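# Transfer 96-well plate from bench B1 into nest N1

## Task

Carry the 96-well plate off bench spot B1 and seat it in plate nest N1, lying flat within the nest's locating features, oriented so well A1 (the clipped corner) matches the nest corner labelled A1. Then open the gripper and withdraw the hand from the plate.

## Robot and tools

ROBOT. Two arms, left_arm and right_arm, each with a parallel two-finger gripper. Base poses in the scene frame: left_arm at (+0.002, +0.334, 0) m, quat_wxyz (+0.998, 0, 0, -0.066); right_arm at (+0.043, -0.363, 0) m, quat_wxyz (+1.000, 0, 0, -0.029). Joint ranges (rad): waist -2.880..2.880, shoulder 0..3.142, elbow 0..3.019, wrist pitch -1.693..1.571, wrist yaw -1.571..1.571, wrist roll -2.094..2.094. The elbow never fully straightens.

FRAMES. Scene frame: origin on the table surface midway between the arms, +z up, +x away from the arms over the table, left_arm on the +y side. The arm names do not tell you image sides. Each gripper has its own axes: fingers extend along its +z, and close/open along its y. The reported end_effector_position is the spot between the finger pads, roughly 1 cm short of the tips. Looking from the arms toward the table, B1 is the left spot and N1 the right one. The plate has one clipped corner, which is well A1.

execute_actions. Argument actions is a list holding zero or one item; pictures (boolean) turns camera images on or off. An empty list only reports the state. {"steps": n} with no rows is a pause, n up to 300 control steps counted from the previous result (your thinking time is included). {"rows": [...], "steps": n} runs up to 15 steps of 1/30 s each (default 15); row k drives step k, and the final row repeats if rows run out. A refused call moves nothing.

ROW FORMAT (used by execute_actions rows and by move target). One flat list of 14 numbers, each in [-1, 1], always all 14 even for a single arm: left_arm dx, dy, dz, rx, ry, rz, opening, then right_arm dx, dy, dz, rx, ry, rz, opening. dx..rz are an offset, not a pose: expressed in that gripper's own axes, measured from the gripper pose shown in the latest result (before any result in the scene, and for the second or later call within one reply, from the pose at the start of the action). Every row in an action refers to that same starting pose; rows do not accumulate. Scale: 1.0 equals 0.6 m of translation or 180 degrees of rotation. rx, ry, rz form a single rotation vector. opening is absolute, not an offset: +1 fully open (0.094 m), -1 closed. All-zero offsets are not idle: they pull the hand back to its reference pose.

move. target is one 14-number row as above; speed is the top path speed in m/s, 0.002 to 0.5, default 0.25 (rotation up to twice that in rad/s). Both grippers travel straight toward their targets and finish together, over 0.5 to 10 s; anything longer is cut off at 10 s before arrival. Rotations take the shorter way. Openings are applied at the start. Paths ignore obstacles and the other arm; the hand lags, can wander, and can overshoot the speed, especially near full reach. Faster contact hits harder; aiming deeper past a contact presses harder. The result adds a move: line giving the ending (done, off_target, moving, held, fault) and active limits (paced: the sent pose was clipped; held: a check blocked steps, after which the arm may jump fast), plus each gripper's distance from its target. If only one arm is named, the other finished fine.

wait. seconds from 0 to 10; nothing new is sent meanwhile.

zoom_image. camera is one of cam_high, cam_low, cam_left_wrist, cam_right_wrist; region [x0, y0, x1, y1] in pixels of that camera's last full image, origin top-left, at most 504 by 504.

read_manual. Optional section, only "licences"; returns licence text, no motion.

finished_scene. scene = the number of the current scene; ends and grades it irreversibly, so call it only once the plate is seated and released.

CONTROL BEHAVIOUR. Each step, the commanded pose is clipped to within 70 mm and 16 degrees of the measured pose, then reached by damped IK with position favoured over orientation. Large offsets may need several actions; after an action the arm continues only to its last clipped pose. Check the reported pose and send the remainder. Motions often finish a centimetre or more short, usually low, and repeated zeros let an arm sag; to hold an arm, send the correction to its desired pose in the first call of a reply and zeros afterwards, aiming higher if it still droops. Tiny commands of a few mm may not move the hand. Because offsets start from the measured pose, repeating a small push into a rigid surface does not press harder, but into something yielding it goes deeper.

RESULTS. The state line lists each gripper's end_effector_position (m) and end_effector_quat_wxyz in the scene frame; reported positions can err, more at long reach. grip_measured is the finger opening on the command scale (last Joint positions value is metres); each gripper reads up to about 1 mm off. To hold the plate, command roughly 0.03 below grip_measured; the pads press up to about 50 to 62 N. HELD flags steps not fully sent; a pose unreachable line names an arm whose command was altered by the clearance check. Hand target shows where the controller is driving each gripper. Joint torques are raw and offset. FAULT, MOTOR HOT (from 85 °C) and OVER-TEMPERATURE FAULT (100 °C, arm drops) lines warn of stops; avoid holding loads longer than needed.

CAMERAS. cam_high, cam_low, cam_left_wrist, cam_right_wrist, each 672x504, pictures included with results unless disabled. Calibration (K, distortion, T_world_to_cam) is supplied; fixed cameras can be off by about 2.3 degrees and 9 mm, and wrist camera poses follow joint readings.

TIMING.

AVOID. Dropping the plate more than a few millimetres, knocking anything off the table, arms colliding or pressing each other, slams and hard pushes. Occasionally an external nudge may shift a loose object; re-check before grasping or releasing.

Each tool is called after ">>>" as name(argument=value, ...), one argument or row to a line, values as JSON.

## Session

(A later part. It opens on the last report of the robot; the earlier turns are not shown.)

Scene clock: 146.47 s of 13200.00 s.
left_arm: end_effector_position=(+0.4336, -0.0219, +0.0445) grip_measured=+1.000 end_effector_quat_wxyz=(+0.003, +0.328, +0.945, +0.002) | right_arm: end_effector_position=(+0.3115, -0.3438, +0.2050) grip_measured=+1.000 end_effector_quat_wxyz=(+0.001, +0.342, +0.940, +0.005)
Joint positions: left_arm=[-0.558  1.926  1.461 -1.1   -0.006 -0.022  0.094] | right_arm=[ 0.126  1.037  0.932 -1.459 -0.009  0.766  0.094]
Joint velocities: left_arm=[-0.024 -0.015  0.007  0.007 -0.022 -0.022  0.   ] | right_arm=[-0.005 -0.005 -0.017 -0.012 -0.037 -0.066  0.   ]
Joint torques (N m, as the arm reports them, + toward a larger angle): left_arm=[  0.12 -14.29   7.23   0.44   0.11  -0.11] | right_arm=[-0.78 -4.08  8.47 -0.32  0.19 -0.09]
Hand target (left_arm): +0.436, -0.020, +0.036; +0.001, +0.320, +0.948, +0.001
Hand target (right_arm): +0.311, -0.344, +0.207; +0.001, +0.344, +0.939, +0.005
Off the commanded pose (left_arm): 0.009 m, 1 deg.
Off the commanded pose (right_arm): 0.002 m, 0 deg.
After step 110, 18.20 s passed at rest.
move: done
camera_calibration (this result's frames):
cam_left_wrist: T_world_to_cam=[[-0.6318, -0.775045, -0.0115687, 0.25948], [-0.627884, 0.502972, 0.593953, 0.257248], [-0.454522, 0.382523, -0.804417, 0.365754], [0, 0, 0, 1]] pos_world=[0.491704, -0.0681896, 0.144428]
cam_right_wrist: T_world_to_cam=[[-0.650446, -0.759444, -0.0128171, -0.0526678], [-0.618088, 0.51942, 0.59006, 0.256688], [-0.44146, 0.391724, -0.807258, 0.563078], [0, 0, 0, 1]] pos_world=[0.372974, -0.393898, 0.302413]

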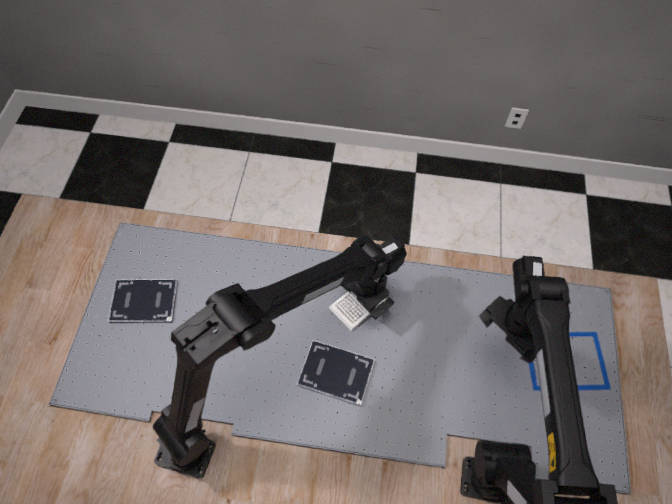

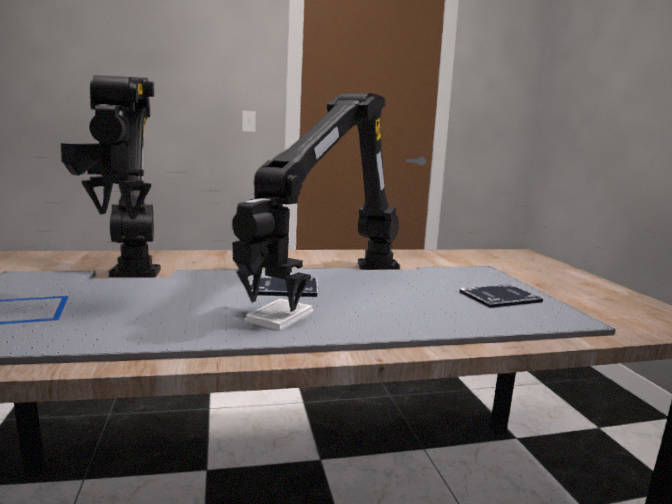

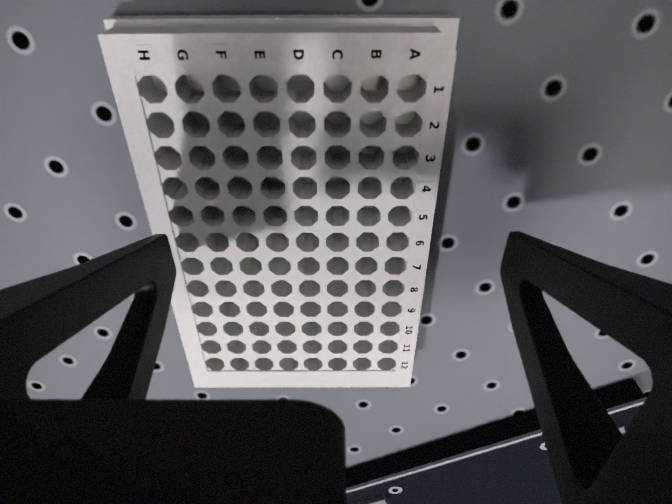

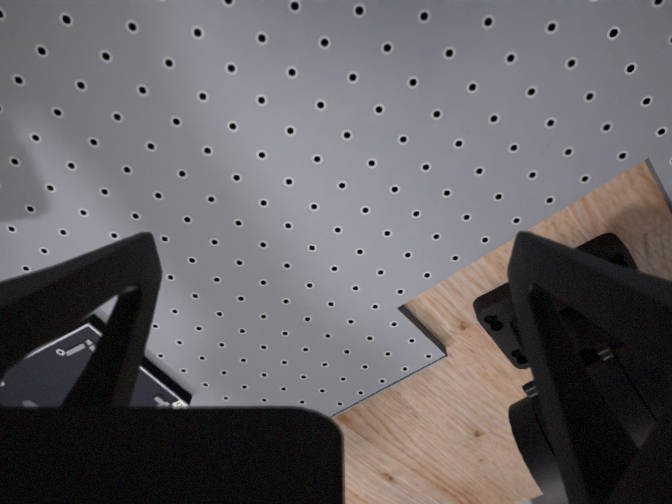

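>>> move(
  target=[0.025,0.0277,0.013,0,0,-0.004,1, 0,0,-0.003,0,0,0,1],
  speed=0.04,
)

Scene clock: 151.97 s of 13200.00 s.
left_arm: end_effector_position=(+0.4314, -0.0047, +0.0370) grip_measured=+1.000 end_effector_quat_wxyz=(+0.001, +0.321, +0.947, +0.003) | right_arm: end_effector_position=(+0.3115, -0.3438, +0.2050) grip_measured=+1.000 end_effector_quat_wxyz=(+0.001, +0.342, +0.940, +0.005)
Joint positions: left_arm=[-0.536  1.91   1.412 -1.074 -0.006 -0.014  0.094] | right_arm=[ 0.126  1.037  0.932 -1.459 -0.009  0.766  0.094]
Joint velocities: left_arm=[-0.005 -0.005 -0.002  0.002 -0.022 -0.037  0.   ] | right_arm=[-0.005 -0.015 -0.027  0.002 -0.095 -0.022  0.   ]
Joint torques (N m, as the arm reports them, + toward a larger angle): left_arm=[ -0.06 -15.64   6.23   0.36  -0.04   0.04] | right_arm=[-0.75 -4.2   8.44 -0.32  0.18 -0.11]
Hand target (left_arm): +0.432, +0.000, +0.036; +0.003, +0.322, +0.947, +0.002
Hand target (right_arm): +0.311, -0.344, +0.207; +0.001, +0.342, +0.940, +0.005
Off the commanded pose (left_arm): 0.005 m, 0 deg.
Off the commanded pose (right_arm): 0.002 m, 0 deg.
After step 90, 1.60 s passed at rest.
move: done
camera_calibration (this result's frames):
cam_left_wrist: T_world_to_cam=[[-0.620847, -0.783846, -0.0115998, 0.266606], [-0.632415, 0.492052, 0.598278, 0.253406], [-0.46325, 0.378774, -0.801205, 0.355785], [0, 0, 0, 1]] pos_world=[0.490597, -0.0504727, 0.136542]
cam_right_wrist: T_world_to_cam=[[-0.650446, -0.759444, -0.0128171, -0.0526678], [-0.618088, 0.51942, 0.59006, 0.256688], [-0.44146, 0.391724, -0.807258, 0.563078], [0, 0, 0, 1]] pos_world=[0.372974, -0.393898, 0.302413]

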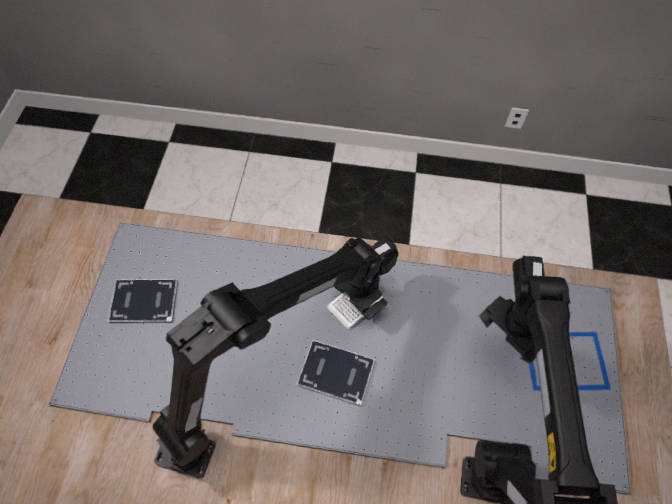

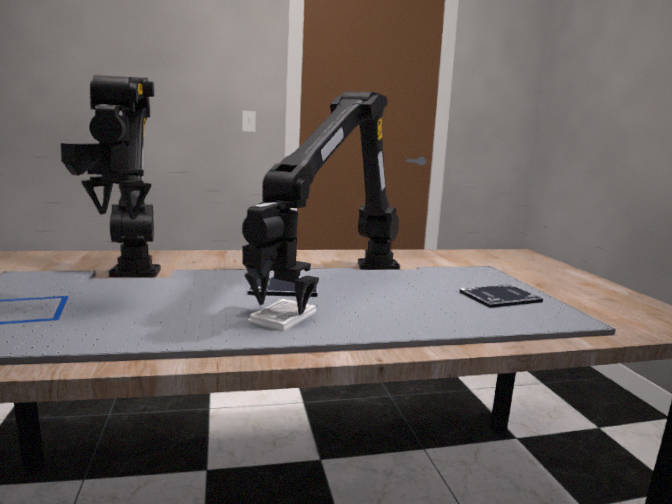

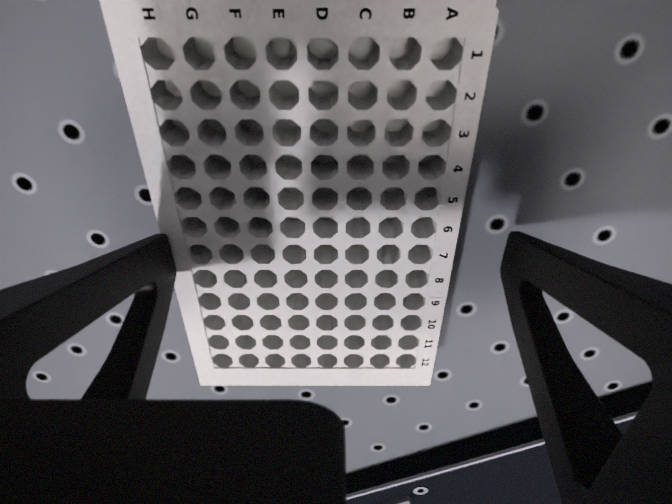

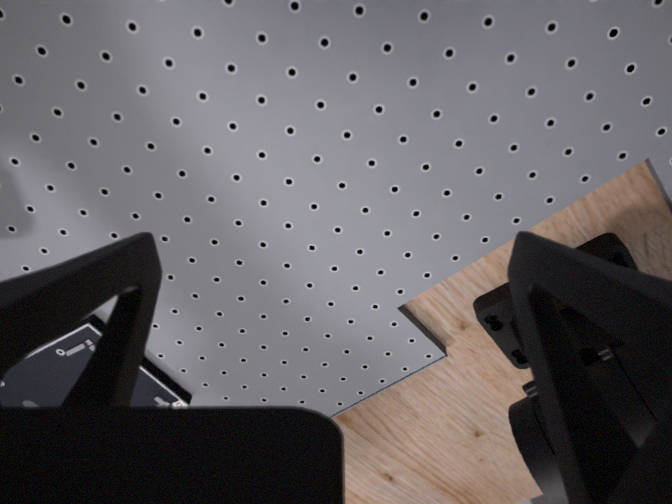

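>>> move(
  target=[-0.025,0.006,-0.05,0,-0.008,0,1, 0,0,-0.003,0,0,0,1],
  speed=0.04,
)

Scene clock: 159.10 s of 13200.00 s.
left_arm: end_effector_position=(+0.4265, -0.0008, +0.0408) grip_measured=+1.000 end_effector_quat_wxyz=(-0.015, +0.321, +0.947, +0.008) | right_arm: end_effector_position=(+0.3115, -0.3438, +0.2050) grip_measured=+1.000 end_effector_quat_wxyz=(+0.001, +0.342, +0.940, +0.005)
Joint positions: left_arm=[-0.536  1.909  1.422 -1.117 -0.006 -0.014  0.094] | right_arm=[ 0.126  1.037  0.932 -1.459 -0.009  0.766  0.094]
Joint velocities: left_arm=[-0.005  0.015 -0.012 -0.027  0.007 -0.007  0.   ] | right_arm=[ 0.005 -0.005 -0.002 -0.017 -0.037 -0.037  0.   ]
Joint torques (N m, as the arm reports them, + toward a larger angle): left_arm=[  0.12 -16.51  10.98  -0.24  -0.08   0.01] | right_arm=[-0.77 -4.18  8.45 -0.29  0.18 -0.12]
Hand target (left_arm): +0.444, -0.010, +0.067; +0.013, +0.321, +0.947, -0.001
Hand target (right_arm): +0.311, -0.344, +0.207; +0.001, +0.342, +0.940, +0.005
Off the commanded pose (left_arm): 0.034 m, 3 deg.
Off the commanded pose (right_arm): 0.002 m, 0 deg.
After step 90, 2.97 s passed at rest.
move: off_target (left_arm)
camera_calibration (this result's frames):
cam_left_wrist: T_world_to_cam=[[-0.621145, -0.783611, -0.0115485, 0.266767], [-0.616677, 0.479621, 0.624238, 0.238326], [-0.483621, 0.394864, -0.781149, 0.362972], [0, 0, 0, 1]] pos_world=[0.488211, -0.0485888, 0.137844]
cam_right_wrist: T_world_to_cam=[[-0.650446, -0.759444, -0.0128171, -0.0526678], [-0.618088, 0.51942, 0.59006, 0.256688], [-0.44146, 0.391724, -0.807258, 0.563078], [0, 0, 0, 1]] pos_world=[0.372974, -0.393898, 0.302413]

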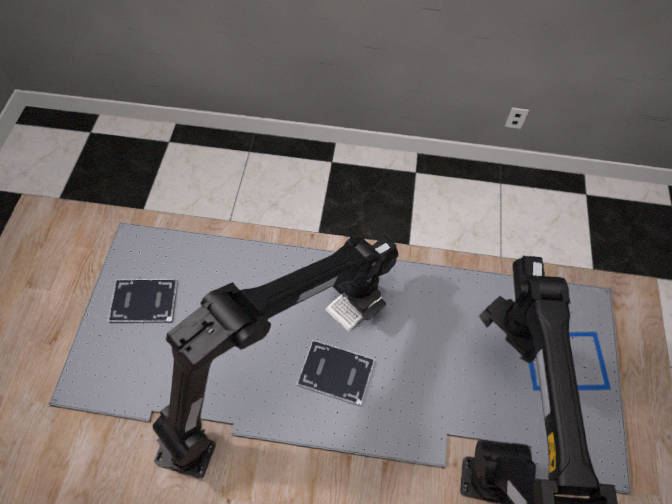

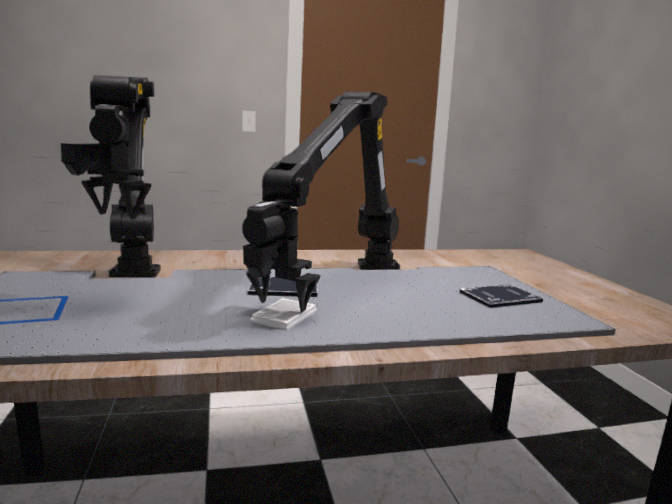

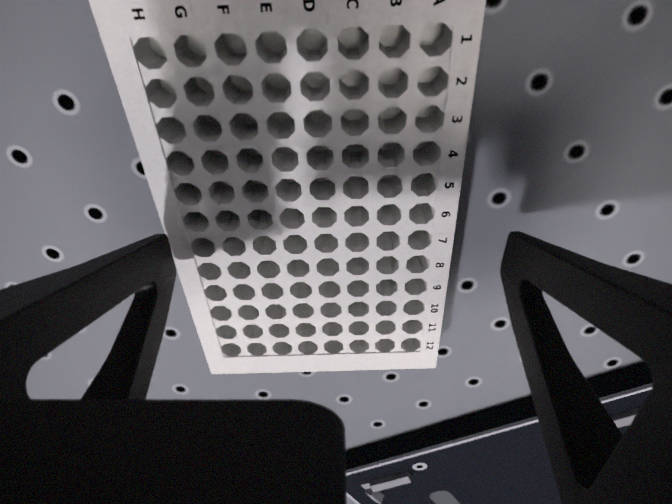

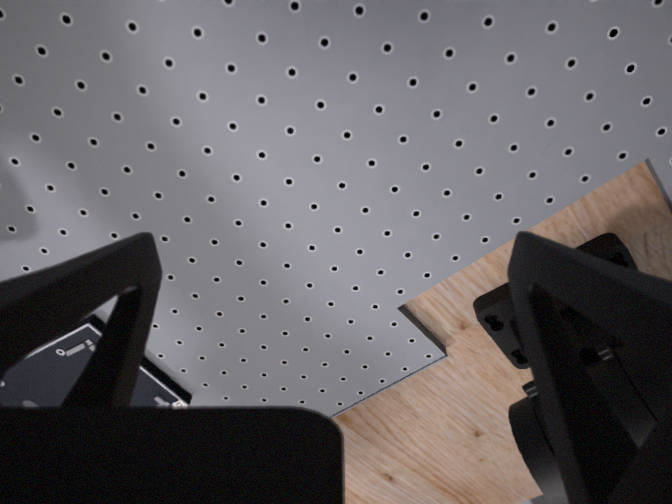

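>>> execute_actions(
  actions=[
    {"rows":[[-0.031,0.006,-0.05,0,-0.018,0,1, 0,0,-0.003,0,0,0,1],[-0.031,0.006,-0.055,0,-0.018,0,1, 0,0,-0.003,0,0,0,1],[-0.031,0.006,-0.06,0,-0.018,0,1, 0,0,-0.003,0,0,0,1],[-0.031,0.006,-0.063,0,-0.018,0,1, 0,0,-0.003,0,0,0,1],[-0.031,0.006,-0.063,0,-0.018,0,1, 0,0,-0.003,0,0,0,1],[-0.031,0.006,-0.063,0,-0.018,0,1, 0,0,-0.003,0,0,0,1],[-0.031,0.006,-0.063,0,-0.018,0,1, 0,0,-0.003,0,0,0,1],[-0.031,0.009,-0.063,0,-0.018,-0.004,1, 0,0,-0.003,0,0,0,1],[-0.031,0.012,-0.063,0,-0.018,-0.008,1, 0,0,-0.003,0,0,0,1],[-0.031,0.015,-0.063,0,-0.018,-0.012,1, 0,0,-0.003,0,0,0,1],[-0.031,0.018,-0.063,0,-0.018,-0.015,1, 0,0,-0.003,0,0,0,1],[-0.031,0.020,-0.063,0,-0.018,-0.017,1, 0,0,-0.003,0,0,0,1]],"steps":15},
  ],
  pictures=false,
)

>>> wait(
  seconds=0.5,
)

Scene clock: 171.17 s of 13200.00 s.
left_arm: end_effector_position=(+0.4301, +0.0042, +0.0534) grip_measured=+1.000 end_effector_quat_wxyz=(-0.014, +0.309, +0.951, +0.008) | right_arm: end_effector_position=(+0.3115, -0.3438, +0.2050) grip_measured=+1.000 end_effector_quat_wxyz=(+0.001, +0.342, +0.940, +0.005)
Joint positions: left_arm=[-0.524  1.892  1.434 -1.143 -0.006 -0.029  0.094] | right_arm=[ 0.126  1.037  0.932 -1.459 -0.009  0.766  0.094]
Joint velocities: left_arm=[ 0.044 -0.005 -0.012  0.007  0.022 -0.095  0.   ] | right_arm=[-0.005 -0.005 -0.017 -0.022 -0.007 -0.007  0.   ]
Joint torques (N m, as the arm reports them, + toward a larger angle): left_arm=[ -0.08 -15.97  10.96  -0.38  -0.1   -0.11] | right_arm=[-0.83 -4.18  8.46 -0.3   0.19 -0.11]
Hand target (left_arm): +0.448, -0.003, +0.078; +0.012, +0.296, +0.955, -0.001
Hand target (right_arm): +0.311, -0.344, +0.207; +0.001, +0.342, +0.940, +0.005
Off the commanded pose (left_arm): 0.032 m, 3 deg.
Off the commanded pose (right_arm): 0.002 m, 0 deg.
Steps of this call (steps 1 to 90: nothing new was sent; then 8.57 s passed at rest; steps 91 to 105: all 15 steps of this action). Readings (end_effector_position):
91: left_arm (+0.4262, -0.0006, +0.0408) | right_arm (+0.3115, -0.3438, +0.2050)
92: left_arm (+0.4257, -0.0002, +0.0412) | right_arm (+0.3115, -0.3438, +0.2050)
94: left_arm (+0.4240, +0.0011, +0.0427) | right_arm (+0.3115, -0.3438, +0.2050)
98: left_arm (+0.4235, +0.0015, +0.0483) | right_arm (+0.3115, -0.3438, +0.2050)
105: the state above

Scene clock: 171.67 s of 13200.00 s.
left_arm: end_effector_position=(+0.4321, +0.0068, +0.0534) grip_measured=+1.000 end_effector_quat_wxyz=(-0.014, +0.303, +0.953, +0.008) | right_arm: end_effector_position=(+0.3115, -0.3438, +0.2050) grip_measured=+1.000 end_effector_quat_wxyz=(+0.001, +0.342, +0.940, +0.005)
Joint positions: left_arm=[-0.518  1.892  1.434 -1.143 -0.006 -0.036  0.094] | right_arm=[ 0.126  1.037  0.932 -1.459 -0.009  0.766  0.094]
Joint velocities: left_arm=[ 0.005 -0.015 -0.002  0.007  0.007 -0.037  0.   ] | right_arm=[-0.024  0.015 -0.002 -0.022  0.022 -0.037  0.   ]
Joint torques (N m, as the arm reports them, + toward a larger angle): left_arm=[  0.03 -16.12  11.01  -0.38  -0.1   -0.13] | right_arm=[-0.81 -4.21  8.45 -0.3   0.18 -0.11]
Hand target (left_arm): +0.448, -0.003, +0.078; +0.012, +0.296, +0.955, -0.001
Hand target (right_arm): +0.311, -0.344, +0.207; +0.001, +0.342, +0.940, +0.005
Off the commanded pose (left_arm): 0.032 m, 3 deg.
Off the commanded pose (right_arm): 0.002 m, 0 deg.
Steps of this call (steps 1 to 15: nothing new was sent). Readings (end_effector_position):
1: left_arm (+0.4308, +0.0052, +0.0534) | right_arm (+0.3115, -0.3438, +0.2050)
2: left_arm (+0.4315, +0.0060, +0.0534) | right_arm (+0.3115, -0.3438, +0.2050)
4: left_arm (+0.4321, +0.0068, +0.0534) | right_arm (+0.3115, -0.3438, +0.2050)
8: left_arm (+0.4321, +0.0068, +0.0534) | right_arm (+0.3115, -0.3438, +0.2050)
15: the state above
camera_calibration (this result's frames):
cam_left_wrist: T_world_to_cam=[[-0.589865, -0.80741, -0.012222, 0.263083], [-0.636505, 0.455587, 0.622335, 0.239096], [-0.496911, 0.374873, -0.782655, 0.378464], [0, 0, 0, 1]] pos_world=[0.495433, -0.0383892, 0.150625]
cam_right_wrist: T_world_to_cam=[[-0.650446, -0.759444, -0.0128171, -0.0526678], [-0.618088, 0.51942, 0.59006, 0.256688], [-0.44146, 0.391724, -0.807258, 0.563078], [0, 0, 0, 1]] pos_world=[0.372974, -0.393898, 0.302413]

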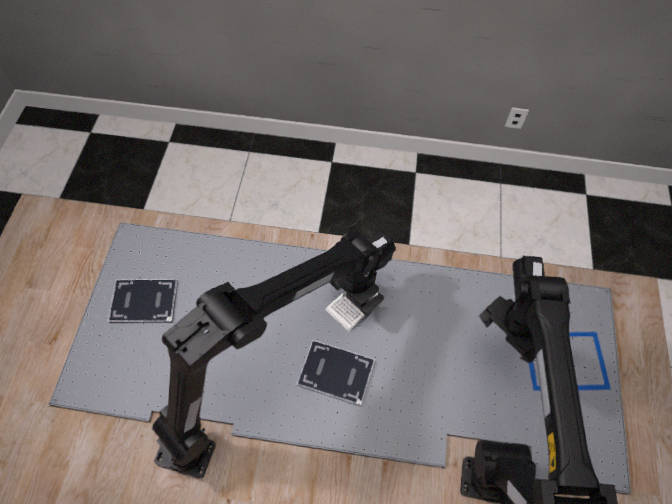

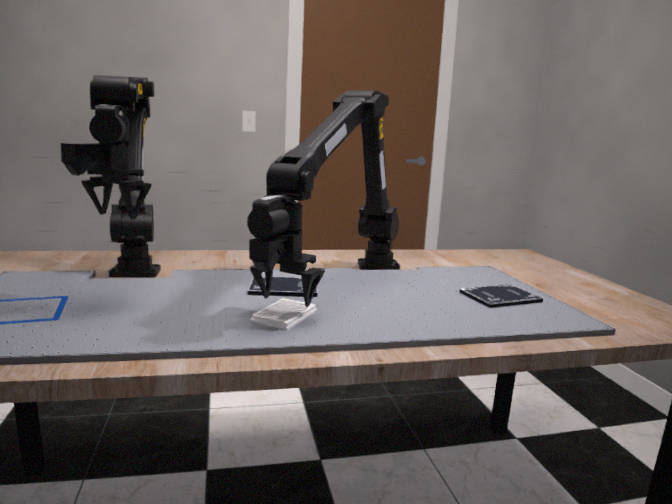

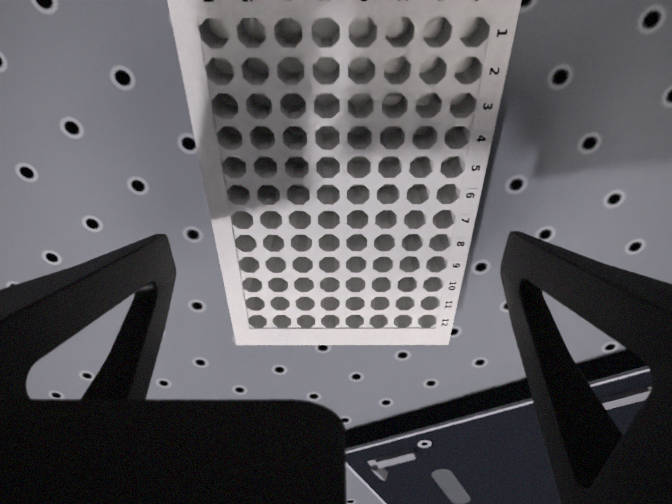

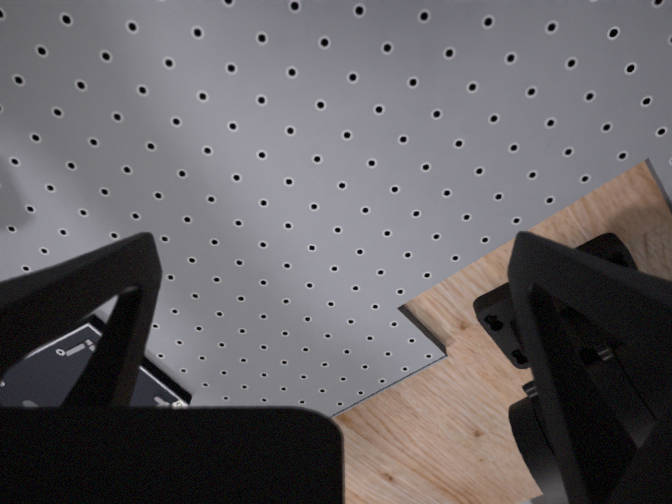

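>>> move(
  target=[0.003,0,0.056,0.002,-0.010,0,1, 0,0,-0.003,0,0,0,1],
  speed=0.03,
)

Scene clock: 178.03 s of 13200.00 s.
left_arm: end_effector_position=(+0.4313, +0.0072, +0.0300) grip_measured=+1.000 end_effector_quat_wxyz=(+0.006, +0.302, +0.953, +0.000) | right_arm: end_effector_position=(+0.3115, -0.3438, +0.2050) grip_measured=+1.000 end_effector_quat_wxyz=(+0.001, +0.342, +0.940, +0.005)
Joint positions: left_arm=[-0.518  1.895  1.369 -1.033 -0.005 -0.036  0.094] | right_arm=[ 0.126  1.037  0.932 -1.459 -0.009  0.766  0.094]
Joint velocities: left_arm=[-0.005  0.005  0.012 -0.002  0.095  0.022  0.   ] | right_arm=[-0.005  0.005 -0.017 -0.012  0.037 -0.037  0.   ]
Joint torques (N m, as the arm reports them, + toward a larger angle): left_arm=[ -0.33 -13.78   6.59   0.32   0.11  -0.03] | right_arm=[-0.86 -4.18  8.45 -0.32  0.18 -0.12]
Hand target (left_arm): +0.430, +0.008, +0.020; +0.001, +0.303, +0.953, +0.000
Hand target (right_arm): +0.311, -0.344, +0.207; +0.001, +0.342, +0.940, +0.005
Off the commanded pose (left_arm): 0.010 m, 1 deg.
Off the commanded pose (right_arm): 0.002 m, 0 deg.
After step 90, 1.93 s passed at rest.
move: done
camera_calibration (this result's frames):
cam_left_wrist: T_world_to_cam=[[-0.589181, -0.807937, -0.0102238, 0.262266], [-0.65649, 0.471286, 0.588991, 0.262493], [-0.471049, 0.353734, -0.808075, 0.349384], [0, 0, 0, 1]] pos_world=[0.491423, -0.0354033, 0.130404]
cam_right_wrist: T_world_to_cam=[[-0.650446, -0.759444, -0.0128171, -0.0526678], [-0.618088, 0.51942, 0.59006, 0.256688], [-0.44146, 0.391724, -0.807258, 0.563078], [0, 0, 0, 1]] pos_world=[0.372974, -0.393898, 0.302413]

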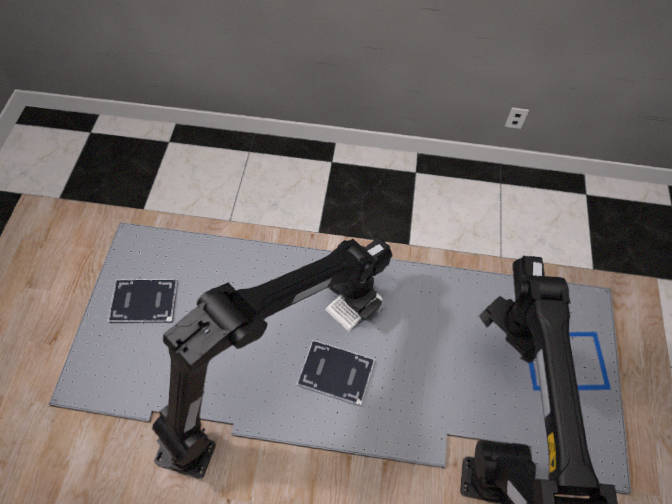

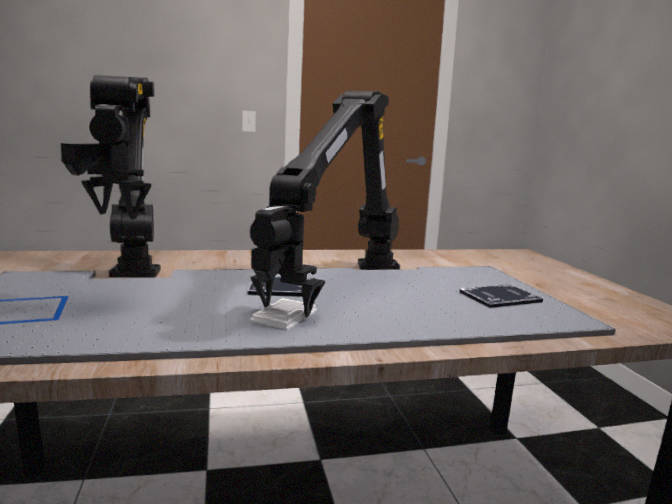

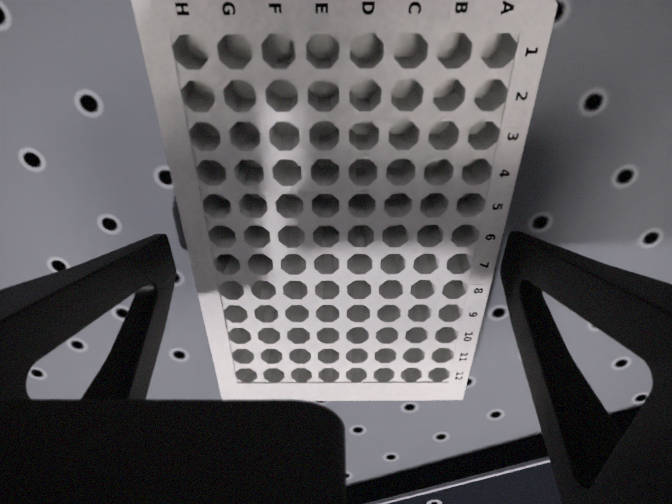

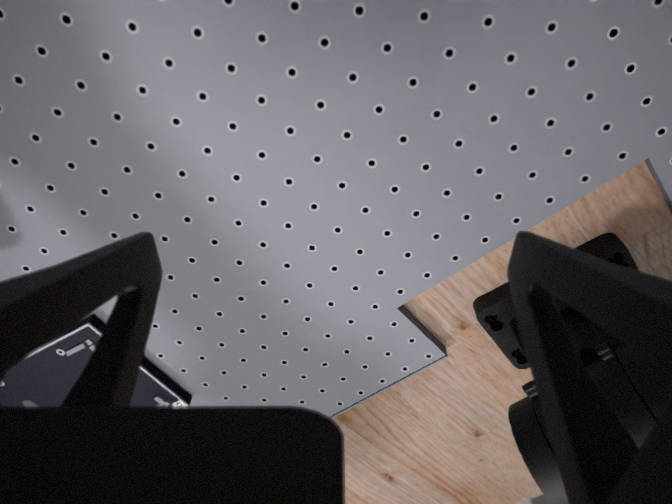

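>>> execute_actions(
  actions=[
    {"rows":[[0.001,0,0.018,0,0.003,0,1, 0,0,-0.003,0,0,0,1],[0.001,0,0.020,0,0.003,0,1, 0,0,-0.003,0,0,0,1],[0.001,0,0.020,0,0.003,0,1, 0,0,-0.003,0,0,0,1],[0.001,0,0.020,0,0.003,0,1, 0,0,-0.003,0,0,0,1],[0.001,0,0.020,0,0.003,0,1, 0,0,-0.003,0,0,0,1],[0.001,0,0.020,0,0.003,0,0.9, 0,0,-0.003,0,0,0,1],[0.001,0,0.020,0,0.003,0,0.85, 0,0,-0.003,0,0,0,1],[0.001,0,0.020,0,0.003,0,0.81, 0,0,-0.003,0,0,0,1],[0.001,0,0.020,0,0.003,0,0.78, 0,0,-0.003,0,0,0,1],[0.001,0,0.020,0,0.003,0,0.76, 0,0,-0.003,0,0,0,1],[0.001,0,0.020,0,0.003,0,0.74, 0,0,-0.003,0,0,0,1],[0.001,0,0.020,0,0.003,0,0.72, 0,0,-0.003,0,0,0,1]],"steps":15},
  ],
  pictures=false,
)

>>> wait(
  seconds=0.4,
)

Scene clock: 185.77 s of 13200.00 s.
left_arm: end_effector_position=(+0.4318, +0.0068, +0.0278) grip_measured=+0.734 end_effector_quat_wxyz=(+0.006, +0.302, +0.953, +0.000) | right_arm: end_effector_position=(+0.3115, -0.3438, +0.2050) grip_measured=+1.000 end_effector_quat_wxyz=(+0.001, +0.342, +0.940, +0.005)
Joint positions: left_arm=[-0.518  1.9    1.369 -1.029 -0.005 -0.036  0.081] | right_arm=[ 0.126  1.037  0.932 -1.459 -0.009  0.766  0.094]
Joint velocities: left_arm=[ 0.005  0.005 -0.017 -0.007  0.022 -0.022 -0.002] | right_arm=[ 0.005 -0.005 -0.007 -0.037 -0.022  0.037  0.   ]
Joint torques (N m, as the arm reports them, + toward a larger angle): left_arm=[ -0.87 -13.52   6.77   0.45  -0.06  -0.05] | right_arm=[-0.77 -4.11  8.44 -0.31  0.18 -0.12]
Hand target (left_arm): +0.431, +0.007, +0.018; +0.002, +0.302, +0.953, +0.002
Hand target (right_arm): +0.311, -0.344, +0.207; +0.001, +0.342, +0.940, +0.005
Off the commanded pose (left_arm): 0.010 m, 1 deg.
Off the commanded pose (right_arm): 0.002 m, 0 deg.
Steps of this call (steps 1 to 90: nothing new was sent; then 4.23 s passed at rest; steps 91 to 105: all 15 steps of this action). Readings (end_effector_position):
91: left_arm (+0.4314, +0.0071, +0.0300) | right_arm (+0.3115, -0.3438, +0.2050)
92: left_arm (+0.4314, +0.0071, +0.0298) | right_arm (+0.3115, -0.3438, +0.2050)
94: left_arm (+0.4318, +0.0068, +0.0292) | right_arm (+0.3115, -0.3438, +0.2050)
98: left_arm (+0.4317, +0.0068, +0.0280) | right_arm (+0.3115, -0.3438, +0.2050)
105: the state above

Scene clock: 186.17 s of 13200.00 s.
left_arm: end_effector_position=(+0.4318, +0.0068, +0.0278) grip_measured=+0.734 end_effector_quat_wxyz=(+0.006, +0.302, +0.953, +0.000) | right_arm: end_effector_position=(+0.3115, -0.3438, +0.2050) grip_measured=+1.000 end_effector_quat_wxyz=(+0.001, +0.342, +0.940, +0.005)
Joint positions: left_arm=[-0.518  1.9    1.369 -1.029 -0.005 -0.036  0.081] | right_arm=[ 0.126  1.037  0.932 -1.459 -0.009  0.766  0.094]
Joint velocities: left_arm=[ 0.005 -0.005  0.012 -0.007  0.037  0.022 -0.001] | right_arm=[-0.024 -0.005  0.002 -0.027  0.051  0.007  0.   ]
Joint torques (N m, as the arm reports them, + toward a larger angle): left_arm=[ -0.45 -13.6    6.77   0.38  -0.06  -0.05] | right_arm=[-0.89 -4.18  8.46 -0.32  0.18 -0.11]
Hand target (left_arm): +0.431, +0.007, +0.018; +0.002, +0.302, +0.953, +0.002
Hand target (right_arm): +0.311, -0.344, +0.207; +0.001, +0.342, +0.940, +0.005
Off the commanded pose (left_arm): 0.010 m, 1 deg.
Off the commanded pose (right_arm): 0.002 m, 0 deg.
Steps of this call (steps 1 to 12: nothing new was sent). Readings (end_effector_position):
1: left_arm (+0.4318, +0.0068, +0.0278) | right_arm (+0.3115, -0.3438, +0.2050)
2: left_arm (+0.4318, +0.0068, +0.0278) | right_arm (+0.3115, -0.3438, +0.2050)
4: left_arm (+0.4318, +0.0068, +0.0278) | right_arm (+0.3115, -0.3438, +0.2050)
8: left_arm (+0.4318, +0.0068, +0.0278) | right_arm (+0.3115, -0.3438, +0.2050)
12: the state above
camera_calibration (this result's frames):
cam_left_wrist: T_world_to_cam=[[-0.589177, -0.807939, -0.0102158, 0.262228], [-0.656669, 0.471422, 0.588682, 0.264417], [-0.470804, 0.353547, -0.8083, 0.347949], [0, 0, 0, 1]] pos_world=[0.491949, -0.0358036, 0.128268]
cam_right_wrist: T_world_to_cam=[[-0.650446, -0.759444, -0.0128171, -0.0526678], [-0.618088, 0.51942, 0.59006, 0.256688], [-0.44146, 0.391724, -0.807258, 0.563078], [0, 0, 0, 1]] pos_world=[0.372974, -0.393898, 0.302413]

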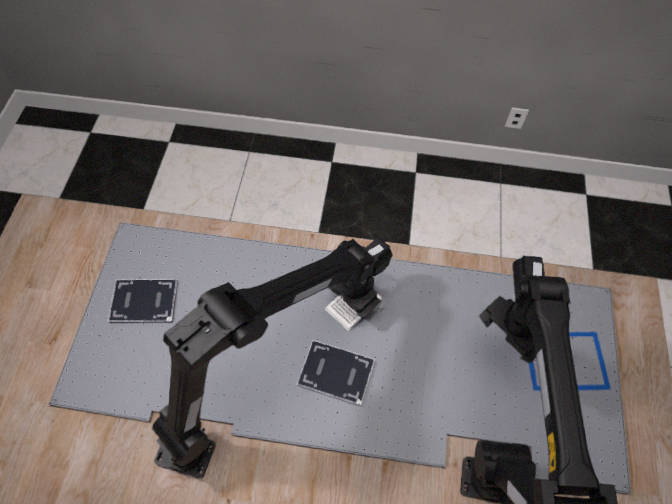

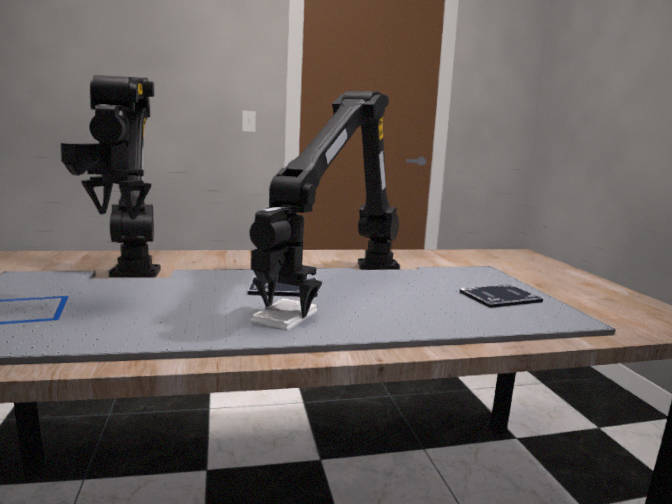

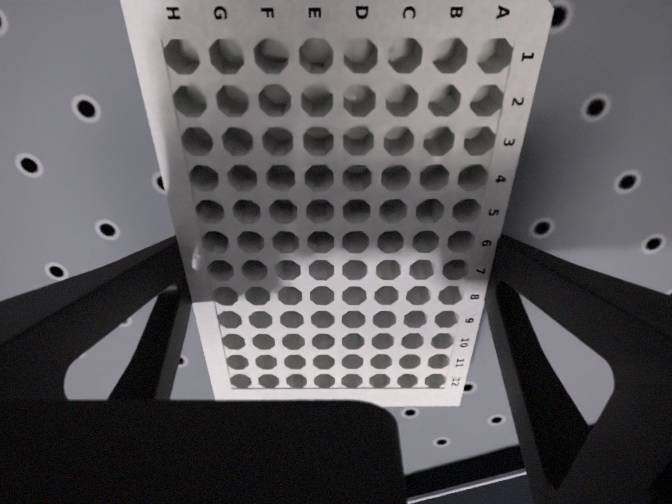

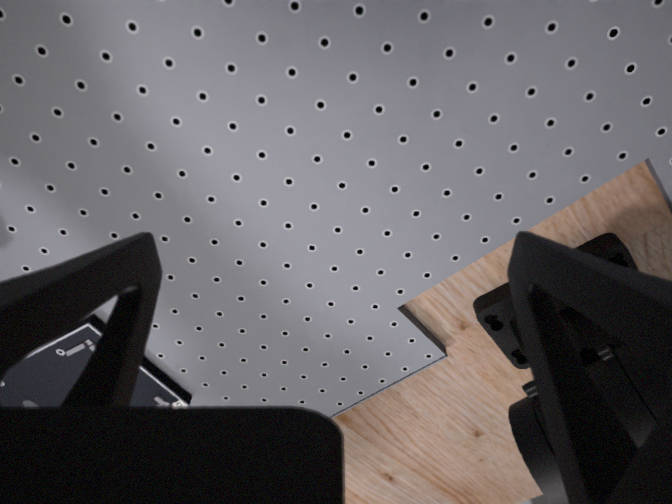

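Gripped at 0.734. Lift with 0.70, with outward compensation.

>>> move(
  target=[-0.03,0,-0.16,0,-0.012,0,0.70, 0,0,-0.003,0,0,0,1],
  speed=0.06,
)

Scene clock: 189.57 s of 13200.00 s.
left_arm: end_effector_position=(+0.4293, +0.0087, +0.0964) grip_measured=+0.721 end_effector_quat_wxyz=(-0.004, +0.302, +0.953, +0.004) | right_arm: end_effector_position=(+0.3115, -0.3438, +0.2050) grip_measured=+1.000 end_effector_quat_wxyz=(+0.001, +0.342, +0.940, +0.005)
Joint positions: left_arm=[-0.518  1.828  1.46  -1.214 -0.005 -0.036  0.081] | right_arm=[ 0.126  1.037  0.932 -1.459 -0.009  0.766  0.094]
Joint velocities: left_arm=[-0.005 -0.005 -0.022  0.002  0.081 -0.007 -0.002] | right_arm=[-0.015 -0.005 -0.017  0.007 -0.066 -0.037  0.   ]
Joint torques (N m, as the arm reports them, + toward a larger angle): left_arm=[ -0.38 -15.79  11.61  -0.23  -0.12  -0.04] | right_arm=[-0.84 -4.1   8.45 -0.28  0.18 -0.11]
Hand target (left_arm): +0.444, -0.001, +0.124; +0.024, +0.302, +0.953, -0.006
Hand target (right_arm): +0.311, -0.344, +0.207; +0.001, +0.342, +0.940, +0.005
Off the commanded pose (left_arm): 0.034 m, 3 deg.
Off the commanded pose (right_arm): 0.002 m, 0 deg.
move: off_target (left_arm)
camera_calibration (this result's frames):
cam_left_wrist: T_world_to_cam=[[-0.589361, -0.807799, -0.0106751, 0.263117], [-0.646151, 0.463411, 0.606415, 0.215335], [-0.484915, 0.364295, -0.795077, 0.406189], [0, 0, 0, 1]] pos_world=[0.491177, -0.035216, 0.195178]
cam_right_wrist: T_world_to_cam=[[-0.650446, -0.759444, -0.0128171, -0.0526678], [-0.618088, 0.51942, 0.59006, 0.256688], [-0.44146, 0.391724, -0.807258, 0.563078], [0, 0, 0, 1]] pos_world=[0.372974, -0.393898, 0.302413]

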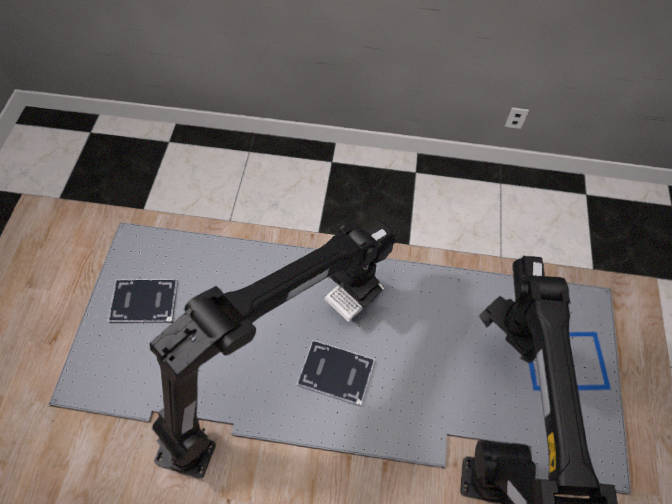

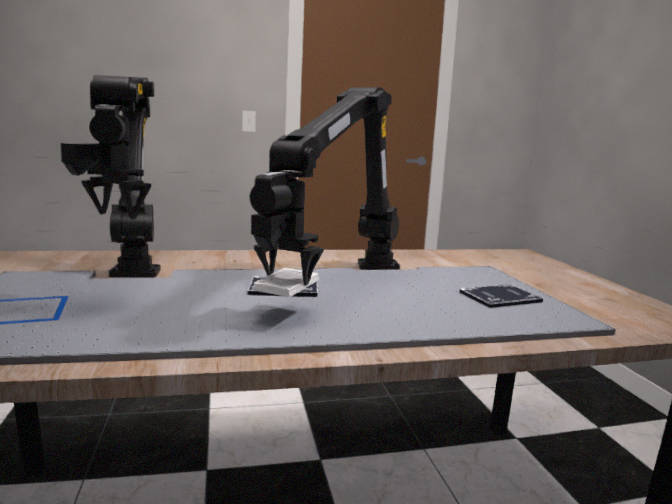

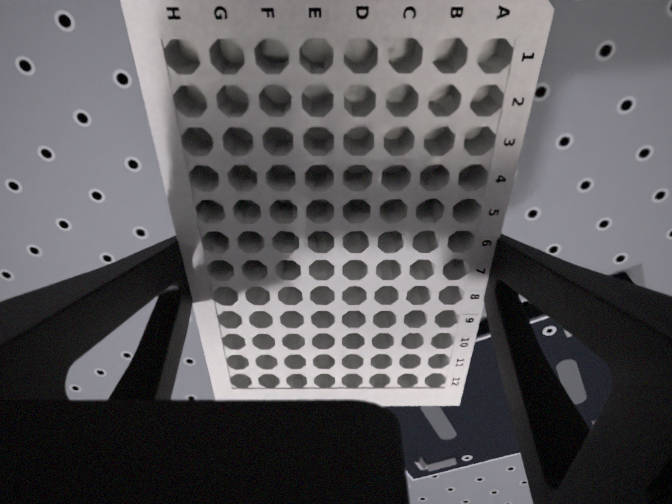

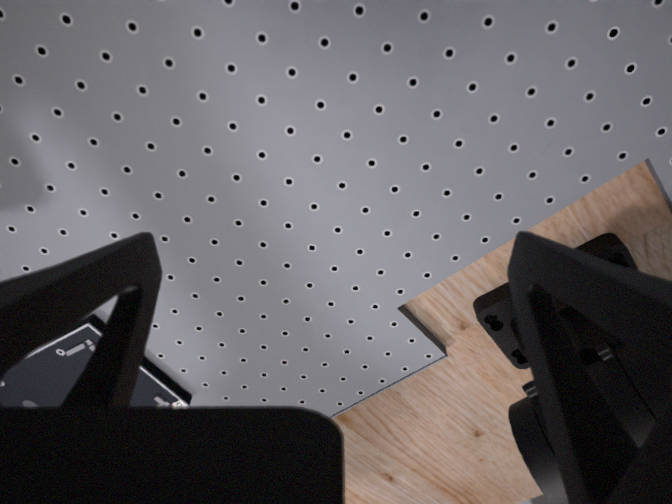

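>>> move(
  target=[0.650,0.660,-0.01,0.0016,-0.003,0.2494,0.69, 0,0,-0.003,0,0,0,1],
  speed=0.15,
)

Scene clock: 197.43 s of 13200.00 s.
left_arm: end_effector_position=(+0.3260, +0.5457, +0.0874) grip_measured=+0.721 end_effector_quat_wxyz=(-0.005, +0.638, +0.770, -0.026) | right_arm: end_effector_position=(+0.3115, -0.3438, +0.2050) grip_measured=+1.000 end_effector_quat_wxyz=(+0.001, +0.342, +0.940, +0.005)
Joint positions: left_arm=[ 0.714  1.501  1.01  -1.132  0.006  1.966  0.081] | right_arm=[ 0.126  1.037  0.932 -1.459 -0.009  0.766  0.094]
Joint velocities: left_arm=[-0.015  0.015  0.007  0.017 -0.022  0.095 -0.   ] | right_arm=[ 0.005 -0.005 -0.002  0.007  0.007 -0.037  0.   ]
Joint torques (N m, as the arm reports them, + toward a larger angle): left_arm=[-0.59 -8.67 10.8  -0.49  0.21  0.04] | right_arm=[-0.76 -4.18  8.45 -0.31  0.19 -0.11]
Hand target (left_arm): +0.342, +0.555, +0.100; +0.002, +0.643, +0.765, -0.012
Hand target (right_arm): +0.311, -0.344, +0.207; +0.001, +0.342, +0.940, +0.005
Off the commanded pose (left_arm): 0.027 m, 3 deg.
Off the commanded pose (right_arm): 0.002 m, 0 deg.
After step 90, 0.60 s passed at rest.
move: off_target (left_arm)
camera_calibration (this result's frames):
cam_left_wrist: T_world_to_cam=[[-0.984727, -0.169528, 0.0396687, 0.412145], [-0.116013, 0.808786, 0.576547, -0.453523], [-0.129824, 0.563139, -0.816101, -0.0690815], [0, 0, 0, 1]] pos_world=[0.344267, 0.475576, 0.188751]
cam_right_wrist: T_world_to_cam=[[-0.650446, -0.759444, -0.0128171, -0.0526678], [-0.618088, 0.51942, 0.59006, 0.256688], [-0.44146, 0.391724, -0.807258, 0.563078], [0, 0, 0, 1]] pos_world=[0.372974, -0.393898, 0.302413]

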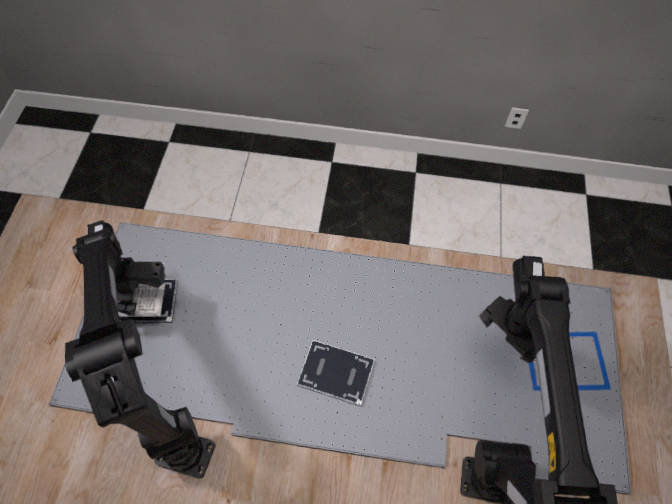

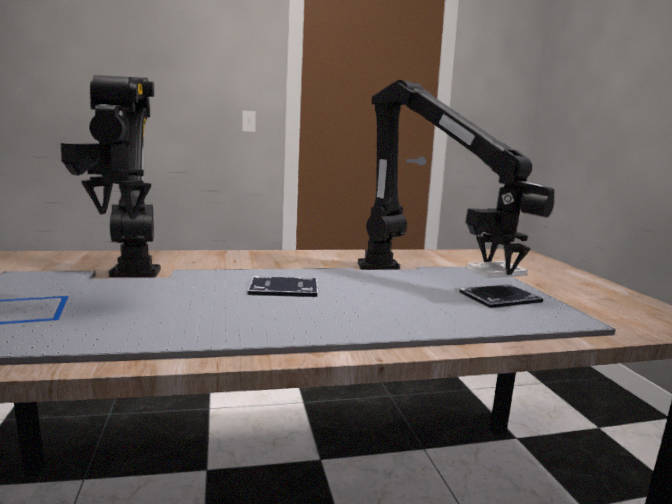

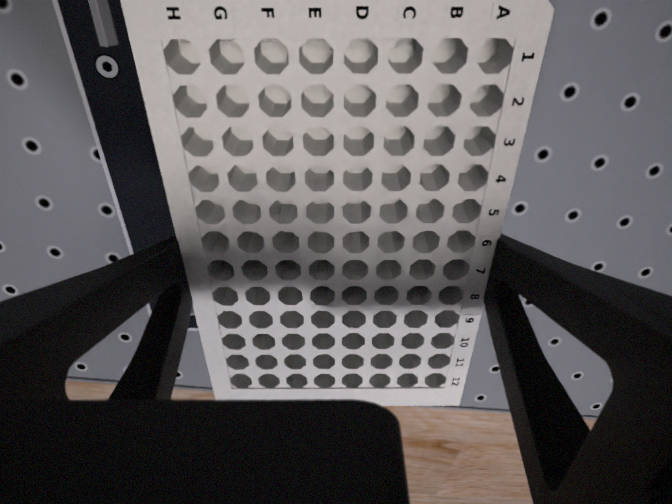

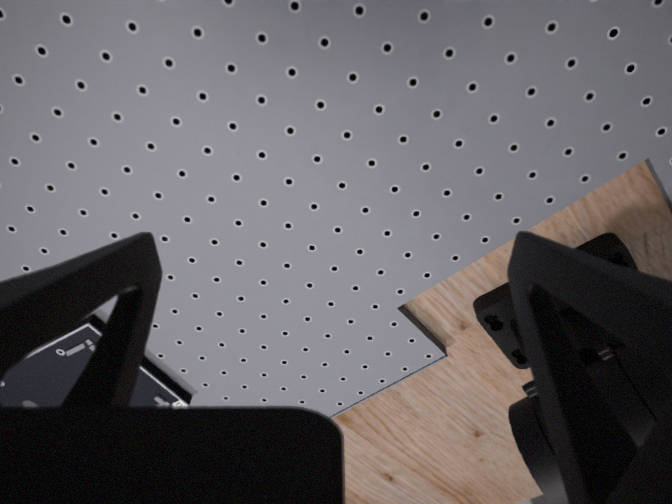

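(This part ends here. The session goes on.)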